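## Task

Place every game piece inside the bin lettered R and every item of stationery inside the bin lettered S, leaving all other objects on the table. No object may stick out over any bin wall, both bins must end up sitting flat on the table, and nothing may count as placed if only the robot is holding it there. At the end, open the grippers and withdraw them.

## Robot and tools

ROBOT. Two 7-joint Kinova Gen3 arms, left_arm and right_arm, each with a Robotiq 2F-85 parallel gripper and a wrist camera. Bases in the scene frame: left_arm at (+0.030, +0.416, 0) m, quat_wxyz (+0.998, 0, 0, +0.058); right_arm at (-0.023, -0.422, 0) m, quat_wxyz (+1.000, 0, 0, -0.013). Scene frame: origin on the table top midway between the arms, +x out across the table, +z up, left_arm on the +y side. The arm names do not refer to image sides.

JOINT ORDER (every row and every per-joint list): waist, shoulder, upper arm roll, elbow, forearm roll, wrist pitch, wrist roll. Upper arm roll and wrist pitch have their sign flipped relative to the URDF in everything you send and read. Ranges in URDF signs (rad): waist, upper arm roll, forearm roll, wrist roll -69.115 to 69.115; shoulder -2.250 to 2.250; elbow -2.580 to 2.580; wrist pitch -2.100 to 2.100. True ends may differ by up to 0.013 rad.

ROW FORMAT. One flat list of 18 numbers, each in [-1, 1], always covering both arms: left_arm's 7 joint values, then its gripper position and gripper speed, then the same 9 for right_arm. Joint values are offsets, not poses: 1.0 equals 0.9985 rad for the first four joints and 0.8765 rad for the last three. Gripper position is absolute: +1 fully open (85 mm), 0 about 41 mm, about -0.8 pads touching, -1 close until blocked. Gripper speed: -1 about 20 mm/s, 0 about 85, +1 about 150. To leave a gripper unchanged, repeat its previous two numbers; a 0 is a real command.

execute_actions(actions): a list of actions, each a list of up to 15 rows. Each row lasts one 1/30 s step; a short action repeats its final row until 15 steps (0.5 s) have passed. Joint offsets in every row are measured from that arm's angles at the start of the action, not from the previous row; for the first action, from the last reported angles. An empty list just returns state and images. If any action would push a joint more than 0.013 rad beyond its range, that action is rejected for both arms; if the first action fails this or any action is malformed, nothing in the call runs. Each step the joint target is capped at 0.304 rad (first four joints) or 0.266 rad (wrist joints) ahead of the measured angle, and targets are scaled back if they would shift the gripper over 70 mm, so big offsets need several actions and may fall short; send the remainder in a later action.

move(target, speed, blocking): target is one 18-number row whose joint offsets are counted from the Joint positions in the latest result that showed them. speed is the peak rate in rad/s of whichever joint travels farthest, 0.01 to 2, default 0.5. All joints finish together, so the hand follows a curve; paths take 0.5 to 10 s and ignore obstacles and the other arm. Gripper numbers are applied at the start. blocking=false returns after 0.5 s while motion continues; use wait or stop before sending other motion. The extra move: line reports the ending (done, off_target, moving, held, fault), limits=held or limits=none, and each arm's joint farthest from its target. Faster moves and targets set deeper past a contact hit and press harder.

wait(seconds): 0 to 10, holds current commands; returns early when a running move ends. stop(): brakes a running move; it needs room. zoom_image(camera, region): region [x0, y0, x1, y1] in pixels, at most 504 by 504; cameras cam_head_left, cam_head_right, cam_high, cam_low, cam_left_wrist, cam_right_wrist, all 504x504. read_manual(section): only "licences". finished_scene(scene): ends the numbered scene irreversibly and reports success; call it only after everything rests in place.

RESULTS. Per arm: end_effector_position (m) and end_effector_quat_wxyz in the scene frame; the printed position can be off, more at long reach. That point sits between the closed pads; fingertips reach about 19 mm past it closed and 6 mm open, and closing pushes them about 13 mm farther out, so keep clearance above the table. The gripper's +z runs along the fingers and it closes along y. Lines: Joint positions, Joint velocities, Joint targets (what joints are driven toward now), joint torques. position_measured_pct is about 50 - 50 x position, 0 when open; if it stops short of the request below 90, something is held; near 90 or above, the pads met on nothing or something very thin. "joint sent to its limit" means a joint reached its end; "joint command not followed" means a clearance check altered joint targets.

GRIPPING. Grip with position -1 and keep sending it. Release by sending a position wider than the object. For a gentle grip, open, then close to just under the object's width. Fingers re-close by themselves if the object slips or is lost.

AVOID. Knocking anything off the table fails the task. Do not let the arms collide or push each other. Avoid drops, slams and hard pushes. Load limits: 49.6 N m for the first four joints, 31.2 N m for the wrist joints, held weight included; reaching one triggers a TORQUE FAULT that halts that arm for 10 s and skips the rest of the call. Holding loads heats motors: MOTOR HOT appears from 60 °C, and at 75 °C an OVER-TEMPERATURE FAULT makes the arm sag. Held parts or loose objects may get brief random tugs. The simulation keeps running while you compose a reply, with the robot holding its last command.

Each tool is called after "Request:" as name(argument=value, ...), one argument or row to a line, values as JSON.

## Session

Request:
execute_actions(
  actions=[],
)

Scene clock: 0.00 s.
left_arm: end_effector_position=(+0.1222, +0.2096, +0.1558) position_measured_pct=0.0 end_effector_quat_wxyz=(-0.285, +0.437, +0.528, +0.670) | right_arm: end_effector_position=(+0.5255, -0.2077, +0.3191) position_measured_pct=0.0 end_effector_quat_wxyz=(-0.445, +0.817, -0.080, -0.359)
Joint names: [waist, shoulder, upper arm roll, elbow, forearm roll, wrist pitch, wrist roll]
Joint positions: left_arm=[ 1.668  1.214  0.061  1.57  -0.357 -1.95   1.871] | right_arm=[ 0.094  1.262  0.826  0.334 -0.435 -2.026  4.026]
Joint velocities: left_arm=[-0.     0.002 -0.001 -0.     0.001  0.     0.001] | right_arm=[-0.001  0.001  0.    -0.001 -0.    -0.001  0.   ]
Joint torques (N m, as the joint torque sensors report them, + toward a larger Joint positions number): no reading
Motor temperatures (°C, as the motors report them): left_arm=[26 32 29 27 31 33 34] | right_arm=[31 26 27 29 37 38 32]
Joint targets: left_arm=[1.668 1.214 0.061 1.570 -0.357 -1.950 1.871] | right_arm=[0.094 1.262 0.826 0.334 -0.435 -2.026 4.026]

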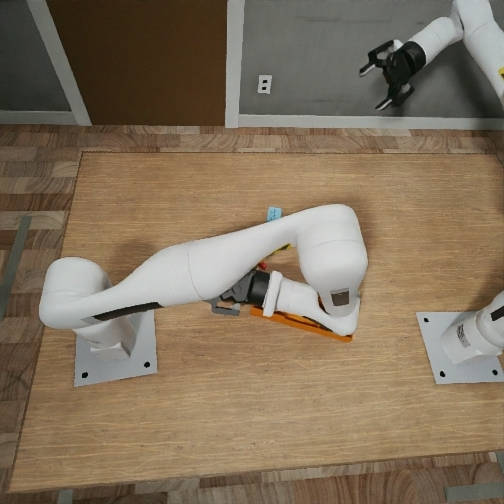

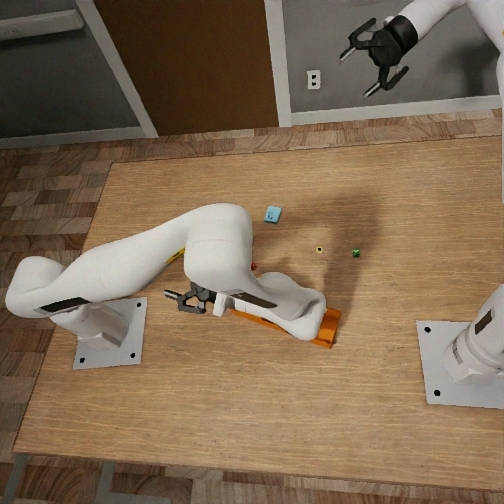

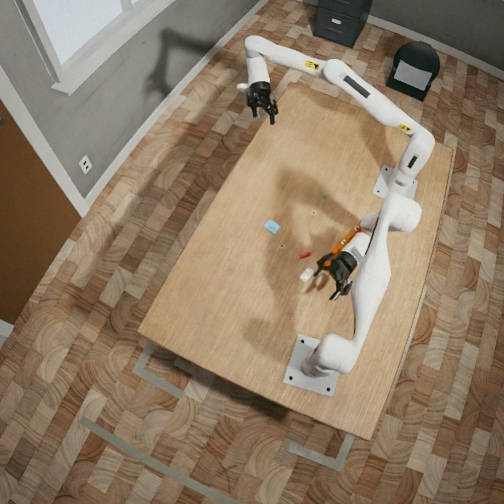

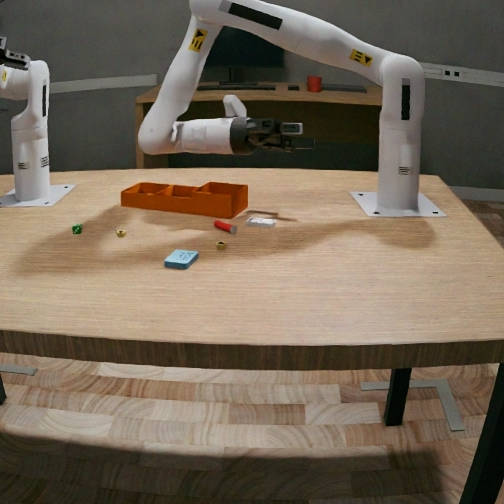

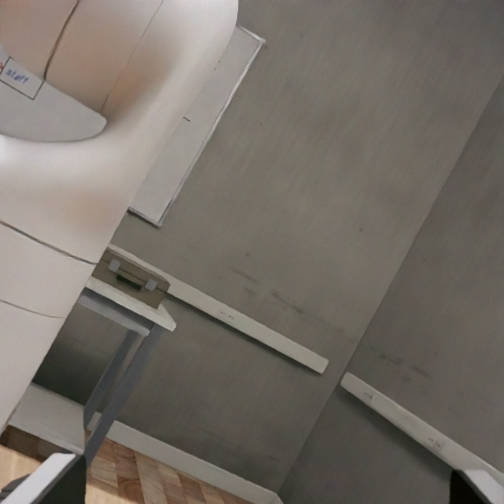

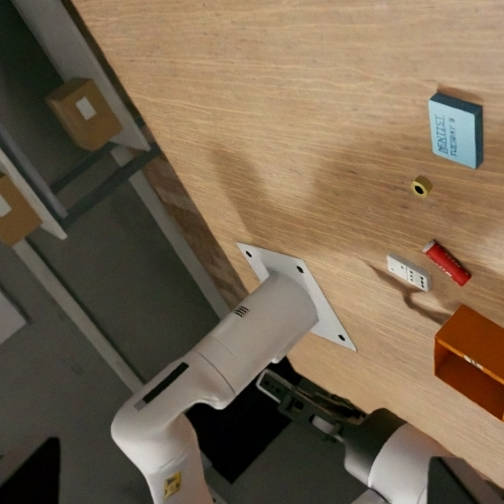

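Request:
move(
  target=[-0.3,-0.9,-0.06,0,0.4,0.5,0,1,0, 0,0,0,0,0,0,0,1,0],
  speed=1,
)

Request:
move(
  target=[-1,0,0,0,0,0.3,0,1,0, 0,0,0,0,0,0,0,1,0],
  speed=1,
)

Scene clock: 20.40 s.
left_arm: end_effector_position=(+0.1184, +0.0758, +0.2863) position_measured_pct=0.0 end_effector_quat_wxyz=(-0.089, +0.455, +0.881, +0.092) | right_arm: end_effector_position=(+0.5255, -0.2077, +0.3191) position_measured_pct=0.0 end_effector_quat_wxyz=(-0.445, +0.817, -0.080, -0.359)
Joint names: [waist, shoulder, upper arm roll, elbow, forearm roll, wrist pitch, wrist roll]
Joint positions: left_arm=[ 1.369  0.315  0.001  1.57  -0.006 -1.512  1.871] | right_arm=[ 0.094  1.262  0.826  0.334 -0.435 -2.026  4.026]
Joint velocities: left_arm=[-0.001 -0.001  0.     0.001 -0.     0.    -0.   ] | right_arm=[-0.002  0.001  0.    -0.     0.002 -0.001 -0.   ]
Joint torques (N m, as the joint torque sensors report them, + toward a larger Joint positions number): left_arm=[  0.14 -14.67  -0.17  -7.11  -0.23  -1.02  -0.27] | right_arm=[  0.11 -27.7    4.11  -5.22  -2.32  -0.49  -0.33]
Motor temperatures (°C, as the motors report them): left_arm=[26 32 29 27 31 33 34] | right_arm=[31 27 27 29 37 38 32]
Joint targets: left_arm=[1.369 0.315 0.001 1.570 -0.006 -1.512 1.871] | right_arm=[0.094 1.262 0.826 0.334 -0.435 -2.026 4.026]
move: done; limits=none; left_arm: farthest joint: the waist, 0.000 radians from its target (0.300 radians at the start); right_arm: farthest joint: the waist, 0.000 radians from its target (0.000 radians at the start)

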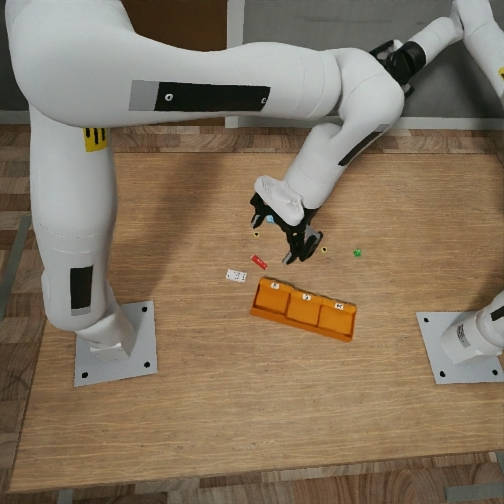

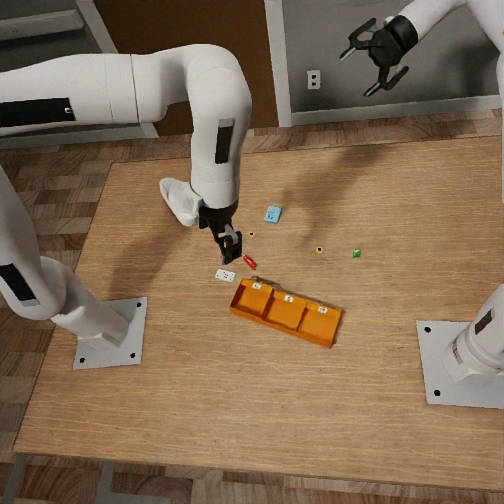

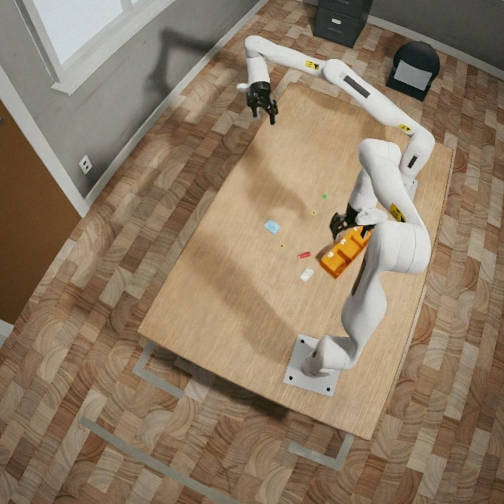

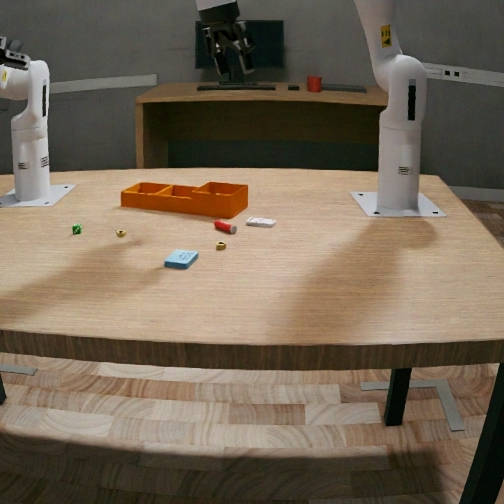

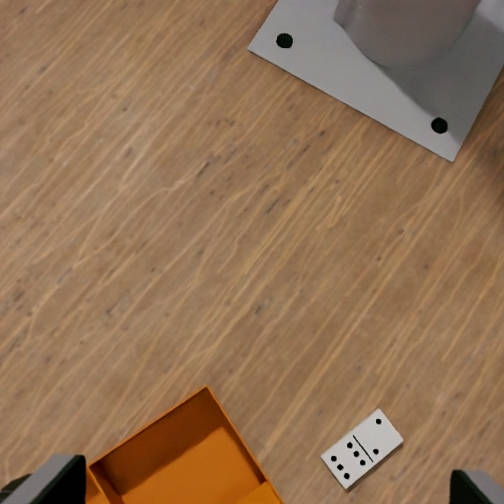

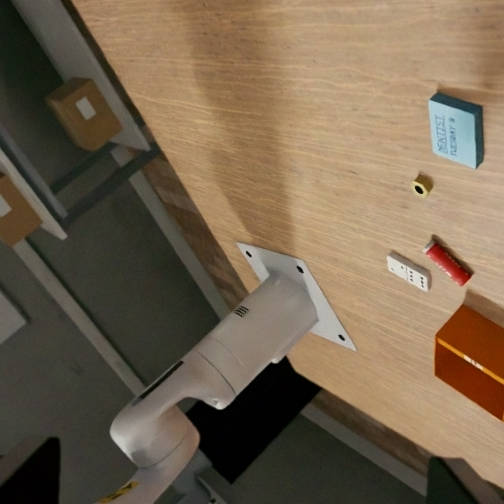

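Scene clock: 22.23 s.
left_arm: end_effector_position=(+0.4423, +0.2853, +0.2762) position_measured_pct=0.0 end_effector_quat_wxyz=(+0.004, -0.022, +1.000, +0.002) | right_arm: end_effector_position=(+0.5255, -0.2077, +0.3191) position_measured_pct=0.0 end_effector_quat_wxyz=(-0.445, +0.817, -0.080, -0.359)
Joint names: [waist, shoulder, upper arm roll, elbow, forearm roll, wrist pitch, wrist roll]
Joint positions: left_arm=[ 0.37   0.315  0.001  1.57  -0.006 -1.249  1.871] | right_arm=[ 0.094  1.262  0.826  0.334 -0.435 -2.026  4.026]
Joint velocities: left_arm=[-0.003 -0.001 -0.001  0.     0.001  0.    -0.   ] | right_arm=[-0.    -0.    -0.     0.001 -0.     0.    -0.   ]
Joint torques (N m, as the joint torque sensors report them, + toward a larger Joint positions number): left_arm=[  0.23 -14.93  -0.07  -7.91  -0.15  -0.22  -0.23] | right_arm=[ -0.02 -27.67   4.16  -5.26  -2.42  -0.46  -0.36]
Motor temperatures (°C, as the motors report them): left_arm=[26 32 29 27 31 33 34] | right_arm=[31 27 27 29 37 38 32]
Joint targets: left_arm=[0.370 0.315 0.001 1.570 -0.006 -1.249 1.871] | right_arm=[0.094 1.262 0.826 0.334 -0.435 -2.026 4.026]
move: done; limits=none; left_arm: farthest joint: the waist, 0.000 radians from its target (0.998 radians at the start); right_arm: farthest joint: the waist, 0.000 radians from its target (0.000 radians at the start)

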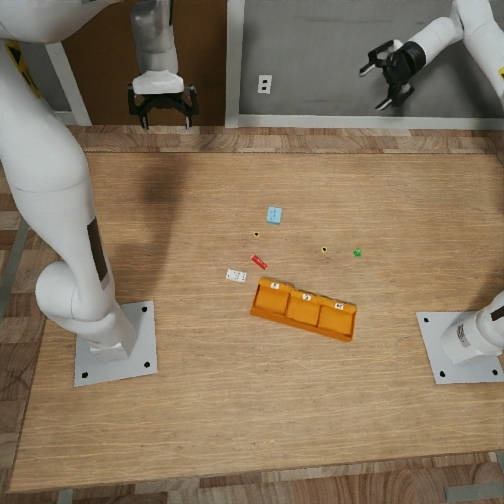

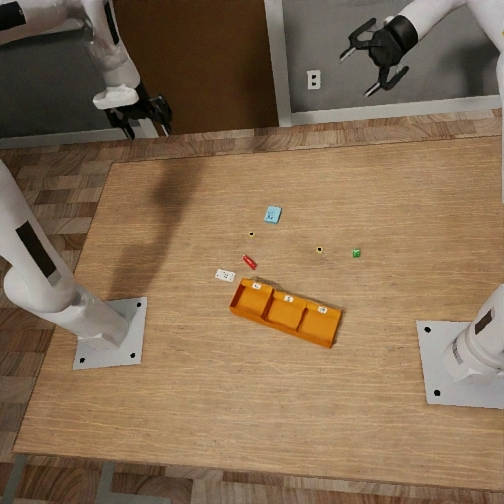

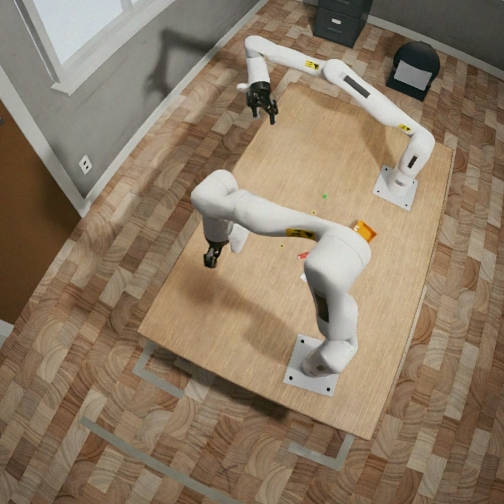

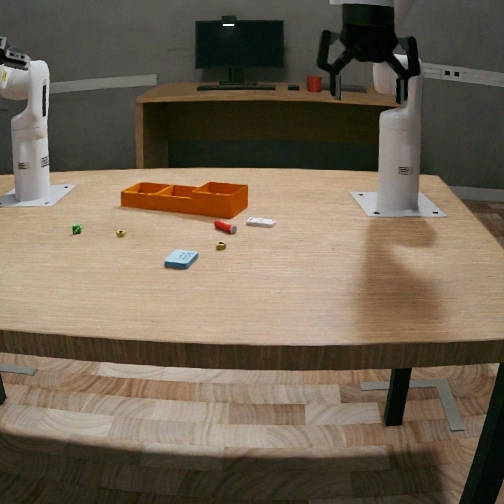

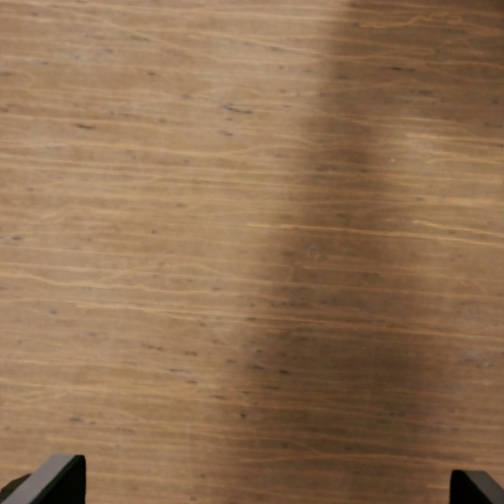

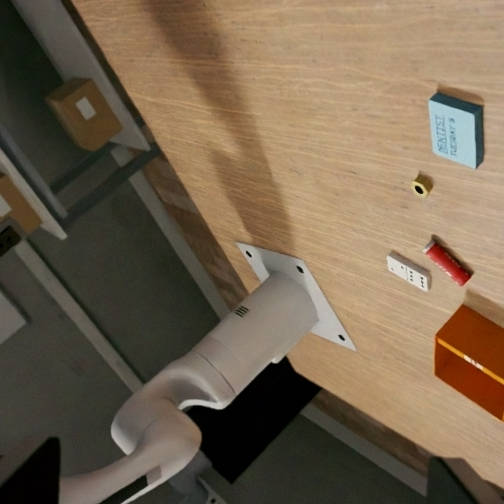

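Request:
zoom_image(
  camera="cam_head_left",
  region=[210,190,380,350],
)

Request:
zoom_image(
  camera="cam_low",
  region=[50,170,290,280],
)

Region (210, 190, 380, 350) of cam_head_left's 504x504 image, scaled by 2.965, with more detail than that image has; it fills the top 474 rows of this view, and the rest is white.

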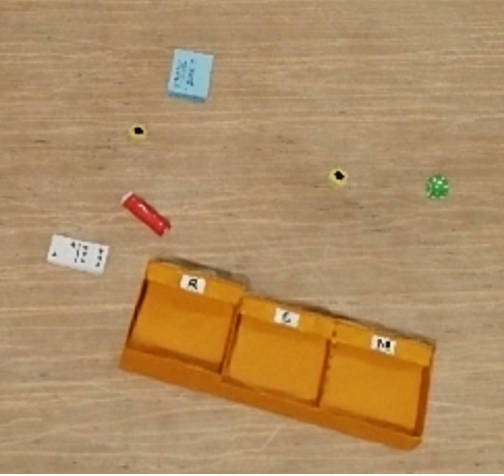

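Region (50, 170, 290, 280) of cam_low's 504x504 image, scaled by 2.100, with more detail than that image has; it fills the top 231 rows of this view, and the rest is white.

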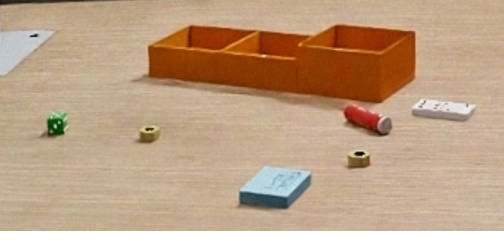

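Request:
move(
  target=[0.848,-0.171,0,0.51,0,0.378,0,1,0, 0,0,0,0,0,0,0,1,0],
  speed=1,
)

Scene clock: 46.80 s.
left_arm: end_effector_position=(+0.1502, +0.1288, +0.1988) position_measured_pct=0.0 end_effector_quat_wxyz=(+0.002, +0.391, +0.920, +0.002) | right_arm: end_effector_position=(+0.5255, -0.2077, +0.3191) position_measured_pct=0.0 end_effector_quat_wxyz=(-0.445, +0.817, -0.080, -0.359)
Joint names: [waist, shoulder, upper arm roll, elbow, forearm roll, wrist pitch, wrist roll]
Joint positions: left_arm=[ 1.217  0.145  0.001  2.08  -0.006 -0.918  1.871] | right_arm=[ 0.094  1.262  0.826  0.334 -0.435 -2.026  4.026]
Joint velocities: left_arm=[ 0.003 -0.    -0.001 -0.     0.     0.    -0.002] | right_arm=[ 0.002  0.    -0.     0.002  0.     0.    -0.   ]
Joint torques (N m, as the joint torque sensors report them, + toward a larger Joint positions number): left_arm=[  0.12 -10.26  -0.06  -6.49  -0.13  -0.37  -0.32] | right_arm=[  0.11 -27.67   4.17  -5.23  -2.38  -0.43  -0.32]
Motor temperatures (°C, as the motors report them): left_arm=[26 32 29 28 31 33 34] | right_arm=[31 28 27 29 37 38 32]
Joint targets: left_arm=[1.217 0.145 0.001 2.080 -0.006 -0.918 1.871] | right_arm=[0.094 1.262 0.826 0.334 -0.435 -2.026 4.026]
move: done; limits=none; left_arm: farthest joint: the waist, 0.000 radians from its target (0.847 radians at the start); right_arm: farthest joint: the waist, 0.000 radians from its target (0.000 radians at the start)

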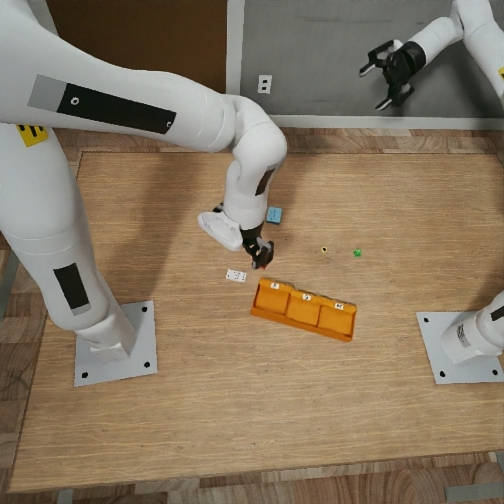

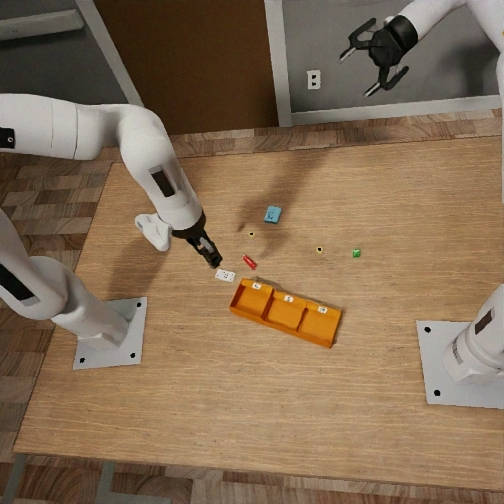

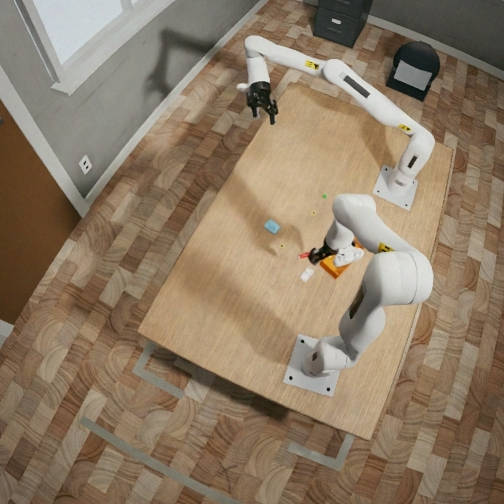

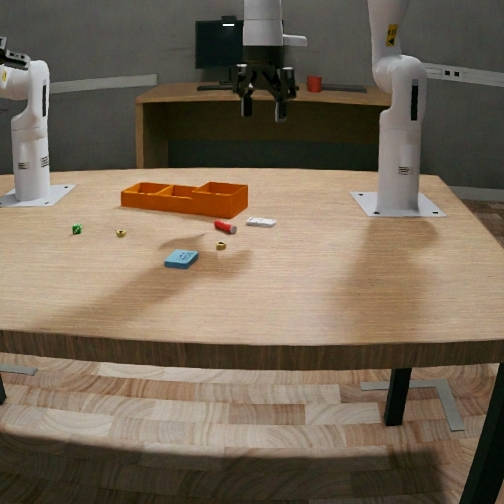

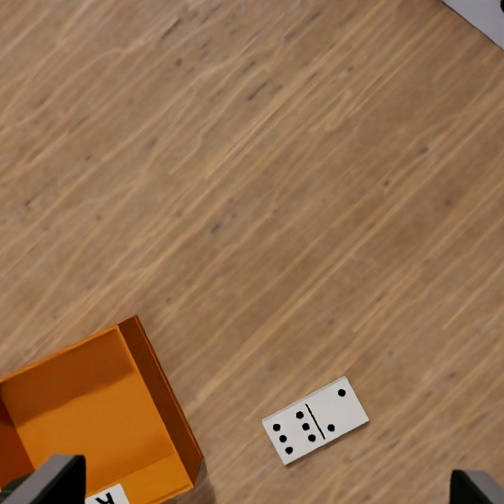

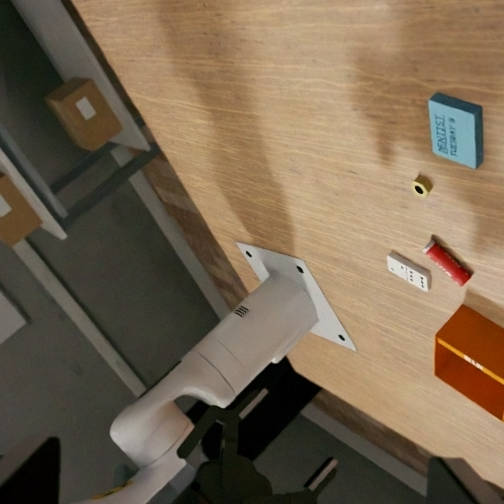

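Request:
move(
  target=[-0.128,0.3,0,0.14,0,0.5,-1,0,0.5, 0,0,0,0,0,0,0,1,0],
  speed=1,
)

Request:
move(
  target=[0,0.1,0,0.02,0,0.14,-0.215,0,0.5, 0,0,0,0,0,0,0,1,0],
  speed=0.5,
)

Scene clock: 70.13 s.
left_arm: end_effector_position=(+0.1936, +0.1338, +0.0744) position_measured_pct=49.6 end_effector_quat_wxyz=(-0.000, +0.701, +0.713, +0.002) | right_arm: end_effector_position=(+0.5256, -0.2077, +0.3191) position_measured_pct=0.0 end_effector_quat_wxyz=(-0.445, +0.817, -0.080, -0.359)
Joint names: [waist, shoulder, upper arm roll, elbow, forearm roll, wrist pitch, wrist roll]
Joint positions: left_arm=[ 1.089  0.444  0.001  2.219 -0.006 -0.479  0.995] | right_arm=[ 0.094  1.262  0.826  0.334 -0.435 -2.026  4.026]
Joint velocities: left_arm=[-0.002  0.002 -0.001  0.     0.001  0.    -0.   ] | right_arm=[-0.    -0.002  0.    -0.    -0.001  0.    -0.   ]
Joint torques (N m, as the joint torque sensors report them, + toward a larger Joint positions number): left_arm=[  0.29 -13.11  -0.1   -3.56  -0.18  -0.24  -0.33] | right_arm=[  0.11 -27.75   3.97  -5.29  -2.37  -0.42  -0.32]
Motor temperatures (°C, as the motors report them): left_arm=[26 33 29 28 31 33 34] | right_arm=[31 28 27 29 37 38 32]
Joint targets: left_arm=[1.089 0.444 0.001 2.219 -0.006 -0.479 0.995] | right_arm=[0.094 1.262 0.826 0.334 -0.435 -2.026 4.026]
move: done; limits=none; left_arm: farthest joint: the shoulder, 0.001 radians from its target (0.300 radians at the start); right_arm: farthest joint: the waist, 0.000 radians from its target (0.000 radians at the start)

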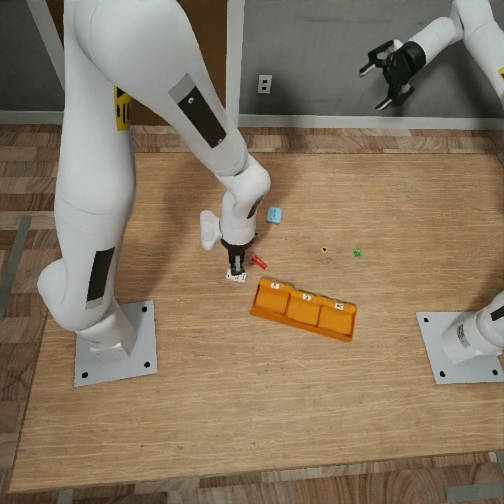

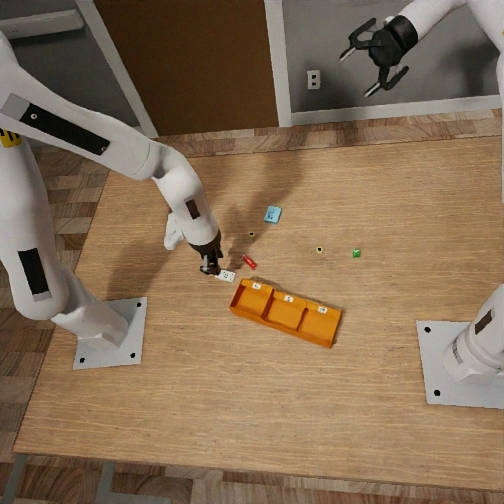

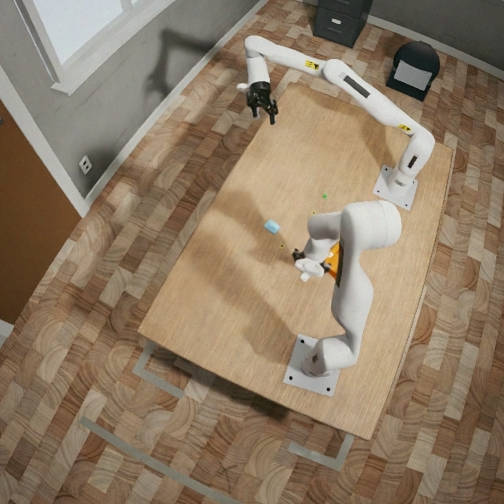

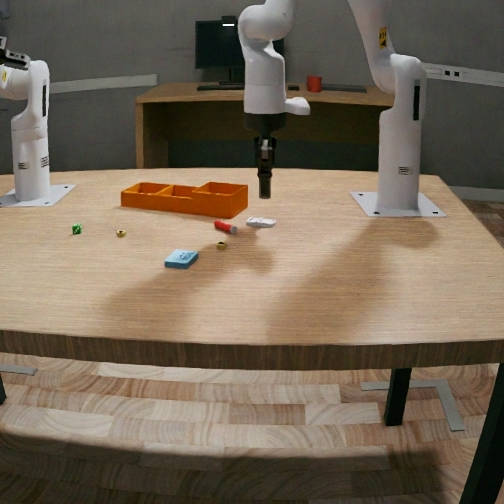

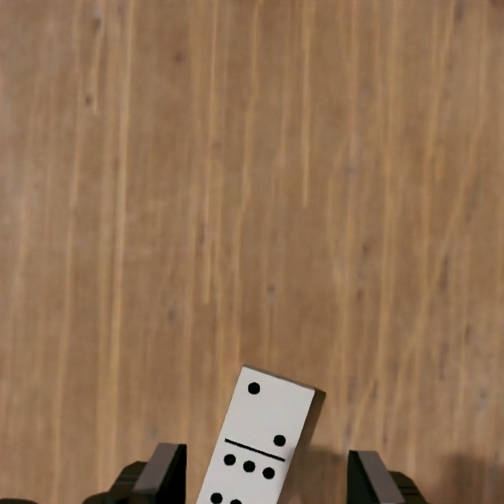

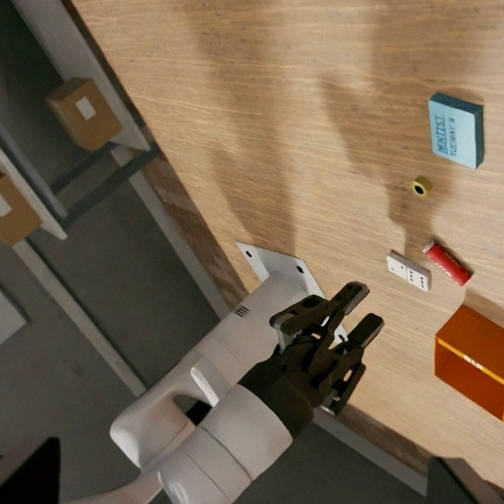

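Scene clock: 71.03 s.
left_arm: end_effector_position=(+0.1955, +0.1308, +0.0393) position_measured_pct=49.6 end_effector_quat_wxyz=(+0.001, +0.765, +0.644, +0.001) | right_arm: end_effector_position=(+0.5256, -0.2077, +0.3191) position_measured_pct=0.0 end_effector_quat_wxyz=(-0.445, +0.817, -0.080, -0.359)
Joint names: [waist, shoulder, upper arm roll, elbow, forearm roll, wrist pitch, wrist roll]
Joint positions: left_arm=[ 1.089  0.544  0.001  2.239 -0.006 -0.357  0.806] | right_arm=[ 0.094  1.262  0.826  0.334 -0.435 -2.026  4.026]
Joint velocities: left_arm=[-0.     0.004 -0.     0.001  0.001  0.     0.001] | right_arm=[-0.    -0.    -0.    -0.001 -0.001 -0.001 -0.   ]
Joint torques (N m, as the joint torque sensors report them, + toward a larger Joint positions number): left_arm=[  0.21 -14.04  -0.21  -2.62  -0.22  -0.24  -0.24] | right_arm=[  0.16 -27.63   4.16  -5.21  -2.29  -0.4   -0.36]
Motor temperatures (°C, as the motors report them): left_arm=[26 33 29 28 31 33 34] | right_arm=[31 28 27 29 37 38 32]
Joint targets: left_arm=[1.089 0.544 0.001 2.239 -0.006 -0.357 0.806] | right_arm=[0.094 1.262 0.826 0.334 -0.435 -2.026 4.026]
move: done; limits=none; left_arm: farthest joint: the waist, 0.000 radians from its target (0.000 radians at the start); right_arm: farthest joint: the waist, 0.000 radians from its target (0.000 radians at the start)

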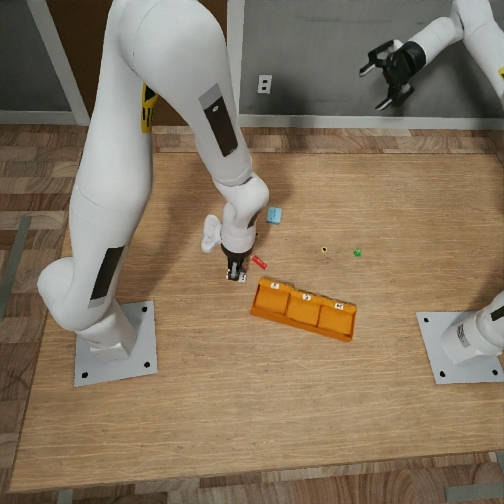

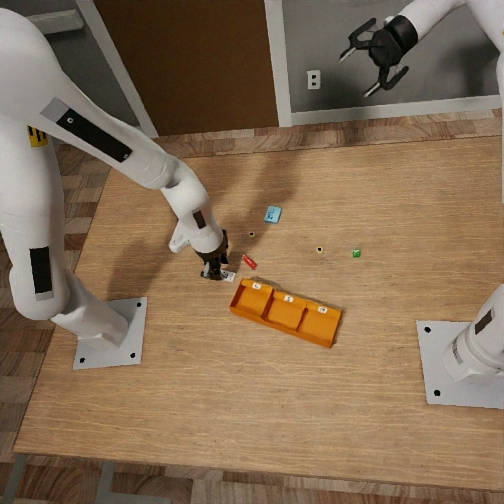

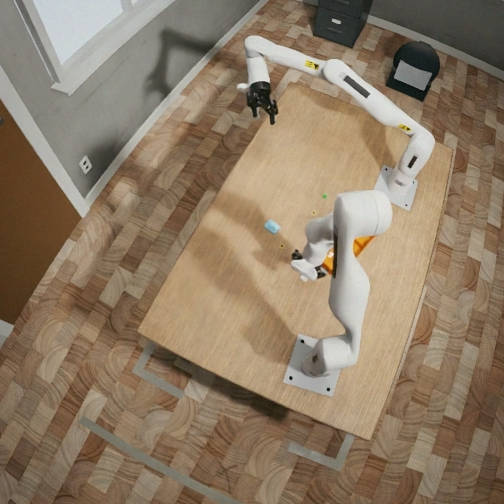

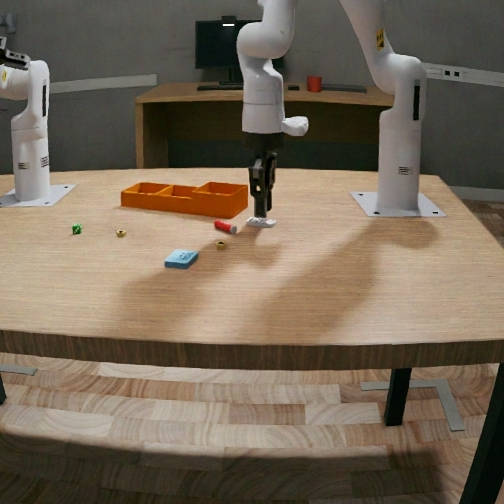

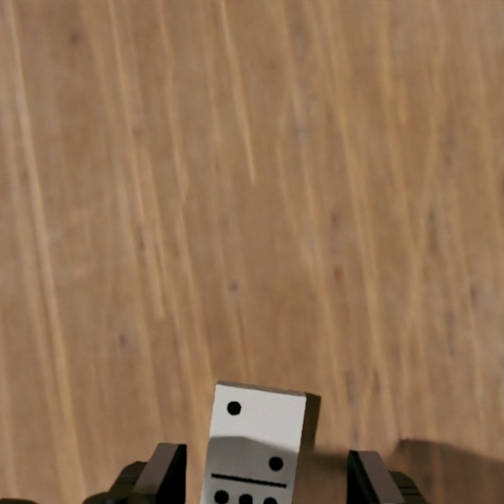

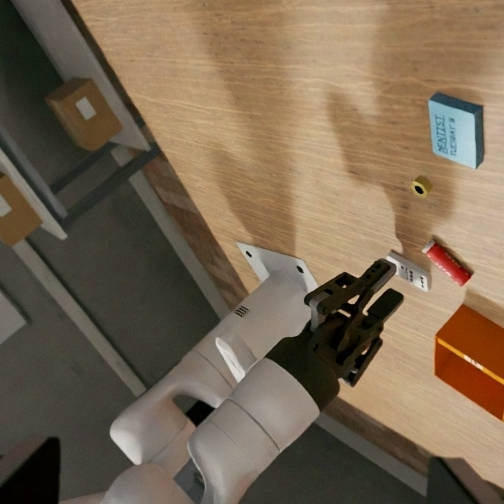

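Request:
move(
  target=[0,0.056,0,0.007,0,0.068,0.08,0,0.5, 0,0,0,0,0,0,0,1,0],
  speed=0.3,
)

Request:
move(
  target=[0,0,0,0,0,0,0,-1,0.5, 0,0,0,0,0,0,0,1,0],
)

Scene clock: 77.03 s.
left_arm: end_effector_position=(+0.1955, +0.1306, +0.0203) position_measured_pct=49.6 end_effector_quat_wxyz=(-0.000, +0.742, +0.670, +0.001) | right_arm: end_effector_position=(+0.5256, -0.2077, +0.3191) position_measured_pct=0.0 end_effector_quat_wxyz=(-0.445, +0.817, -0.080, -0.359)
Joint names: [waist, shoulder, upper arm roll, elbow, forearm roll, wrist pitch, wrist roll]
Joint positions: left_arm=[ 1.089  0.599  0.001  2.246 -0.006 -0.297  0.876] | right_arm=[ 0.094  1.262  0.826  0.334 -0.435 -2.026  4.026]
Joint velocities: left_arm=[ 0.001  0.003  0.001 -0.    -0.001  0.001 -0.001] | right_arm=[ 0.002  0.     0.    -0.    -0.001 -0.    -0.   ]
Joint torques (N m, as the joint torque sensors report them, + toward a larger Joint positions number): left_arm=[  0.18 -14.07  -0.23  -2.05  -0.2   -0.2   -0.22] | right_arm=[  0.03 -27.72   4.13  -5.1   -2.45  -0.41  -0.32]
Motor temperatures (°C, as the motors report them): left_arm=[26 33 29 28 31 33 34] | right_arm=[31 28 27 29 37 38 32]
Joint targets: left_arm=[1.089 0.599 0.001 2.246 -0.006 -0.297 0.876] | right_arm=[0.094 1.262 0.826 0.334 -0.435 -2.026 4.026]
move: done; limits=none; left_arm: farthest joint: the shoulder, 0.001 radians from its target (0.056 radians at the start); right_arm: farthest joint: the waist, 0.000 radians from its target (0.000 radians at the start)

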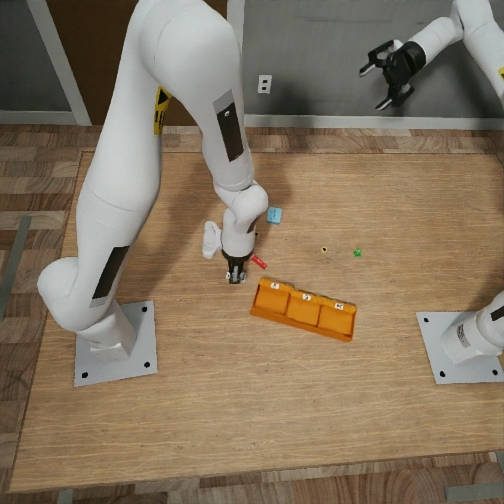

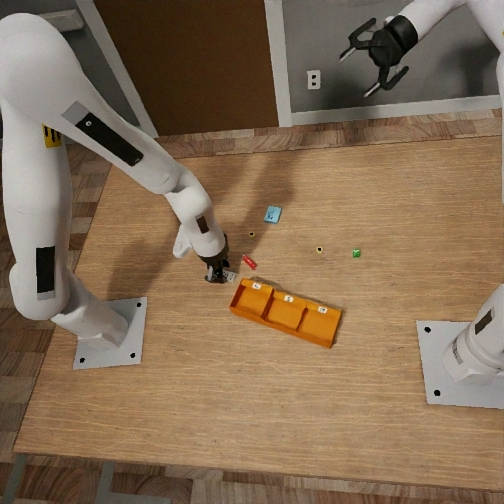

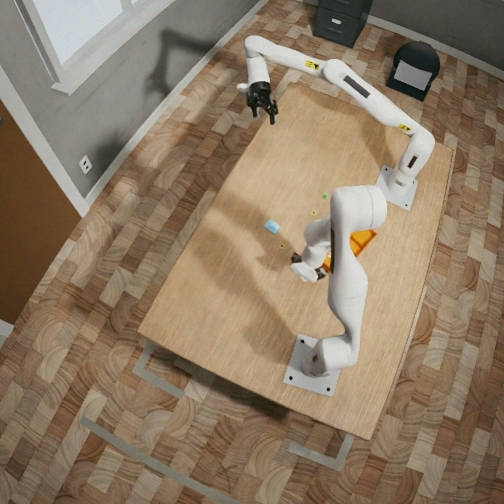

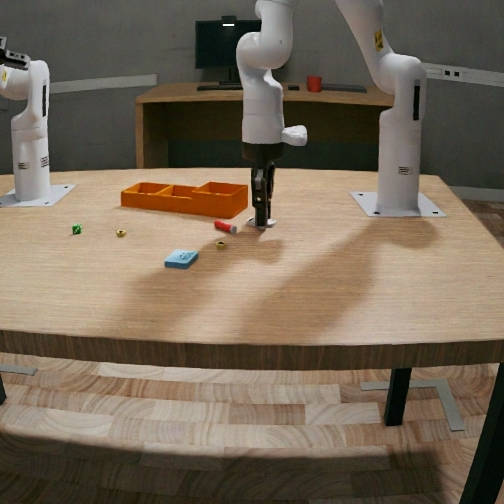

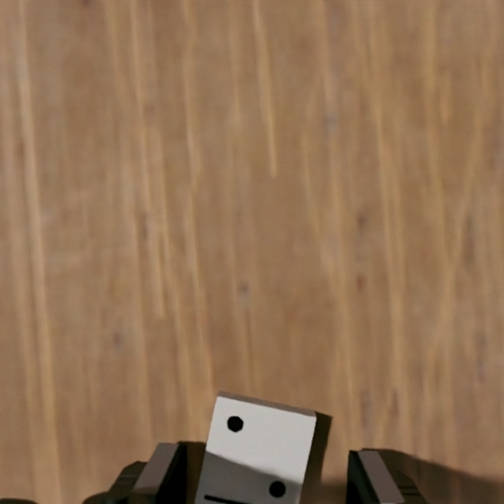

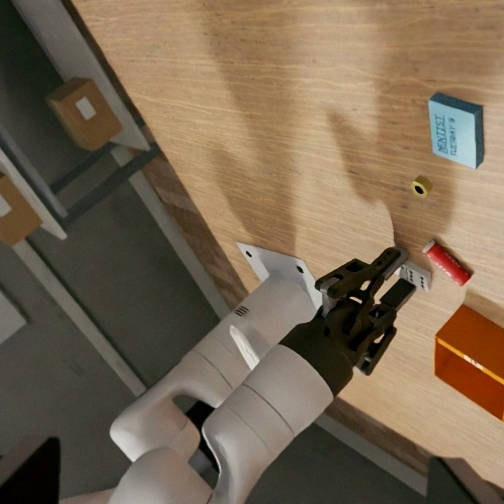

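Scene clock: 77.53 s.
left_arm: end_effector_position=(+0.1955, +0.1306, +0.0209) position_measured_pct=72.6 end_effector_quat_wxyz=(+0.000, +0.742, +0.670, +0.001) | right_arm: end_effector_position=(+0.5256, -0.2077, +0.3191) position_measured_pct=0.0 end_effector_quat_wxyz=(-0.445, +0.817, -0.080, -0.359)
Joint names: [waist, shoulder, upper arm roll, elbow, forearm roll, wrist pitch, wrist roll]
Joint positions: left_arm=[ 1.089  0.597  0.001  2.247 -0.006 -0.298  0.876] | right_arm=[ 0.094  1.262  0.826  0.334 -0.435 -2.026  4.026]
Joint velocities: left_arm=[ 0.     0.001 -0.001  0.    -0.001 -0.     0.   ] | right_arm=[-0.    -0.001 -0.     0.     0.    -0.001 -0.   ]
Joint torques (N m, as the joint torque sensors report them, + toward a larger Joint positions number): left_arm=[  0.17 -12.52  -0.23  -2.33  -0.18   0.21  -0.31] | right_arm=[  0.04 -27.72   4.15  -5.18  -2.4   -0.41  -0.32]
Motor temperatures (°C, as the motors report them): left_arm=[26 33 29 28 31 33 34] | right_arm=[31 28 27 29 37 38 32]
Joint targets: left_arm=[1.089 0.599 0.001 2.246 -0.006 -0.297 0.876] | right_arm=[0.094 1.262 0.826 0.334 -0.435 -2.026 4.026]
move: done; limits=none; left_arm: farthest joint: the shoulder, 0.002 radians from its target (0.000 radians at the start); right_arm: farthest joint: the waist, 0.000 radians from its target (0.000 radians at the start)

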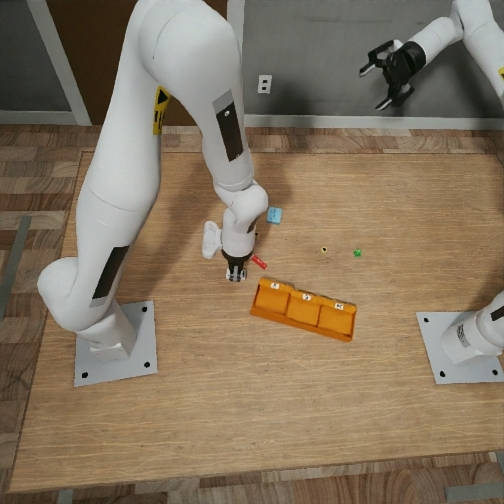

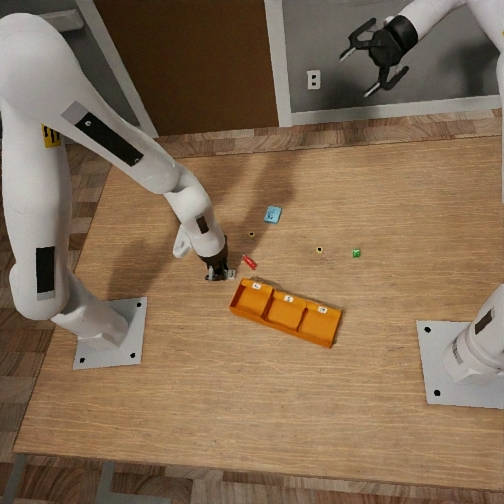

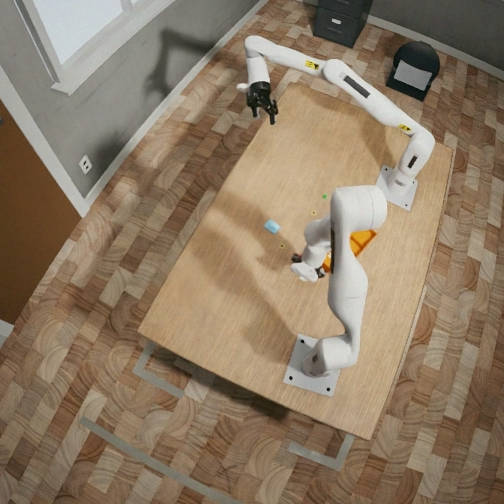

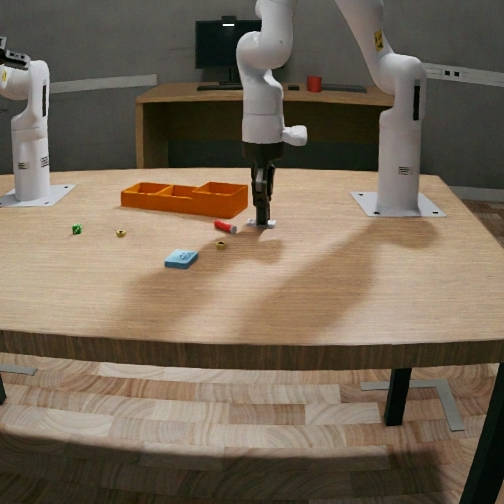

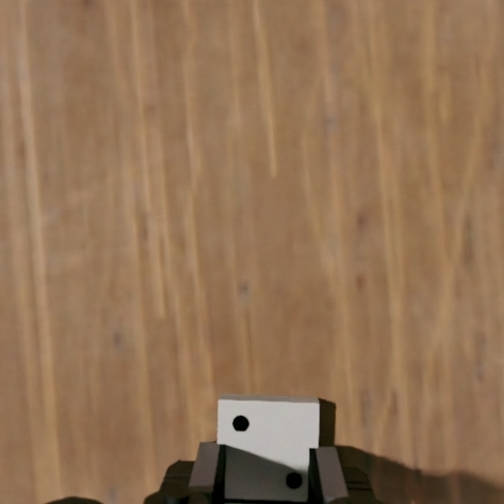

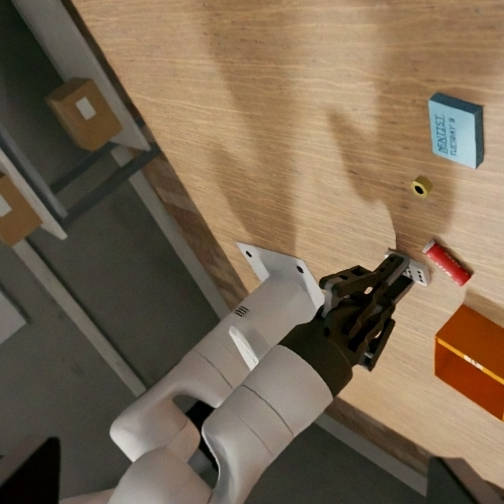

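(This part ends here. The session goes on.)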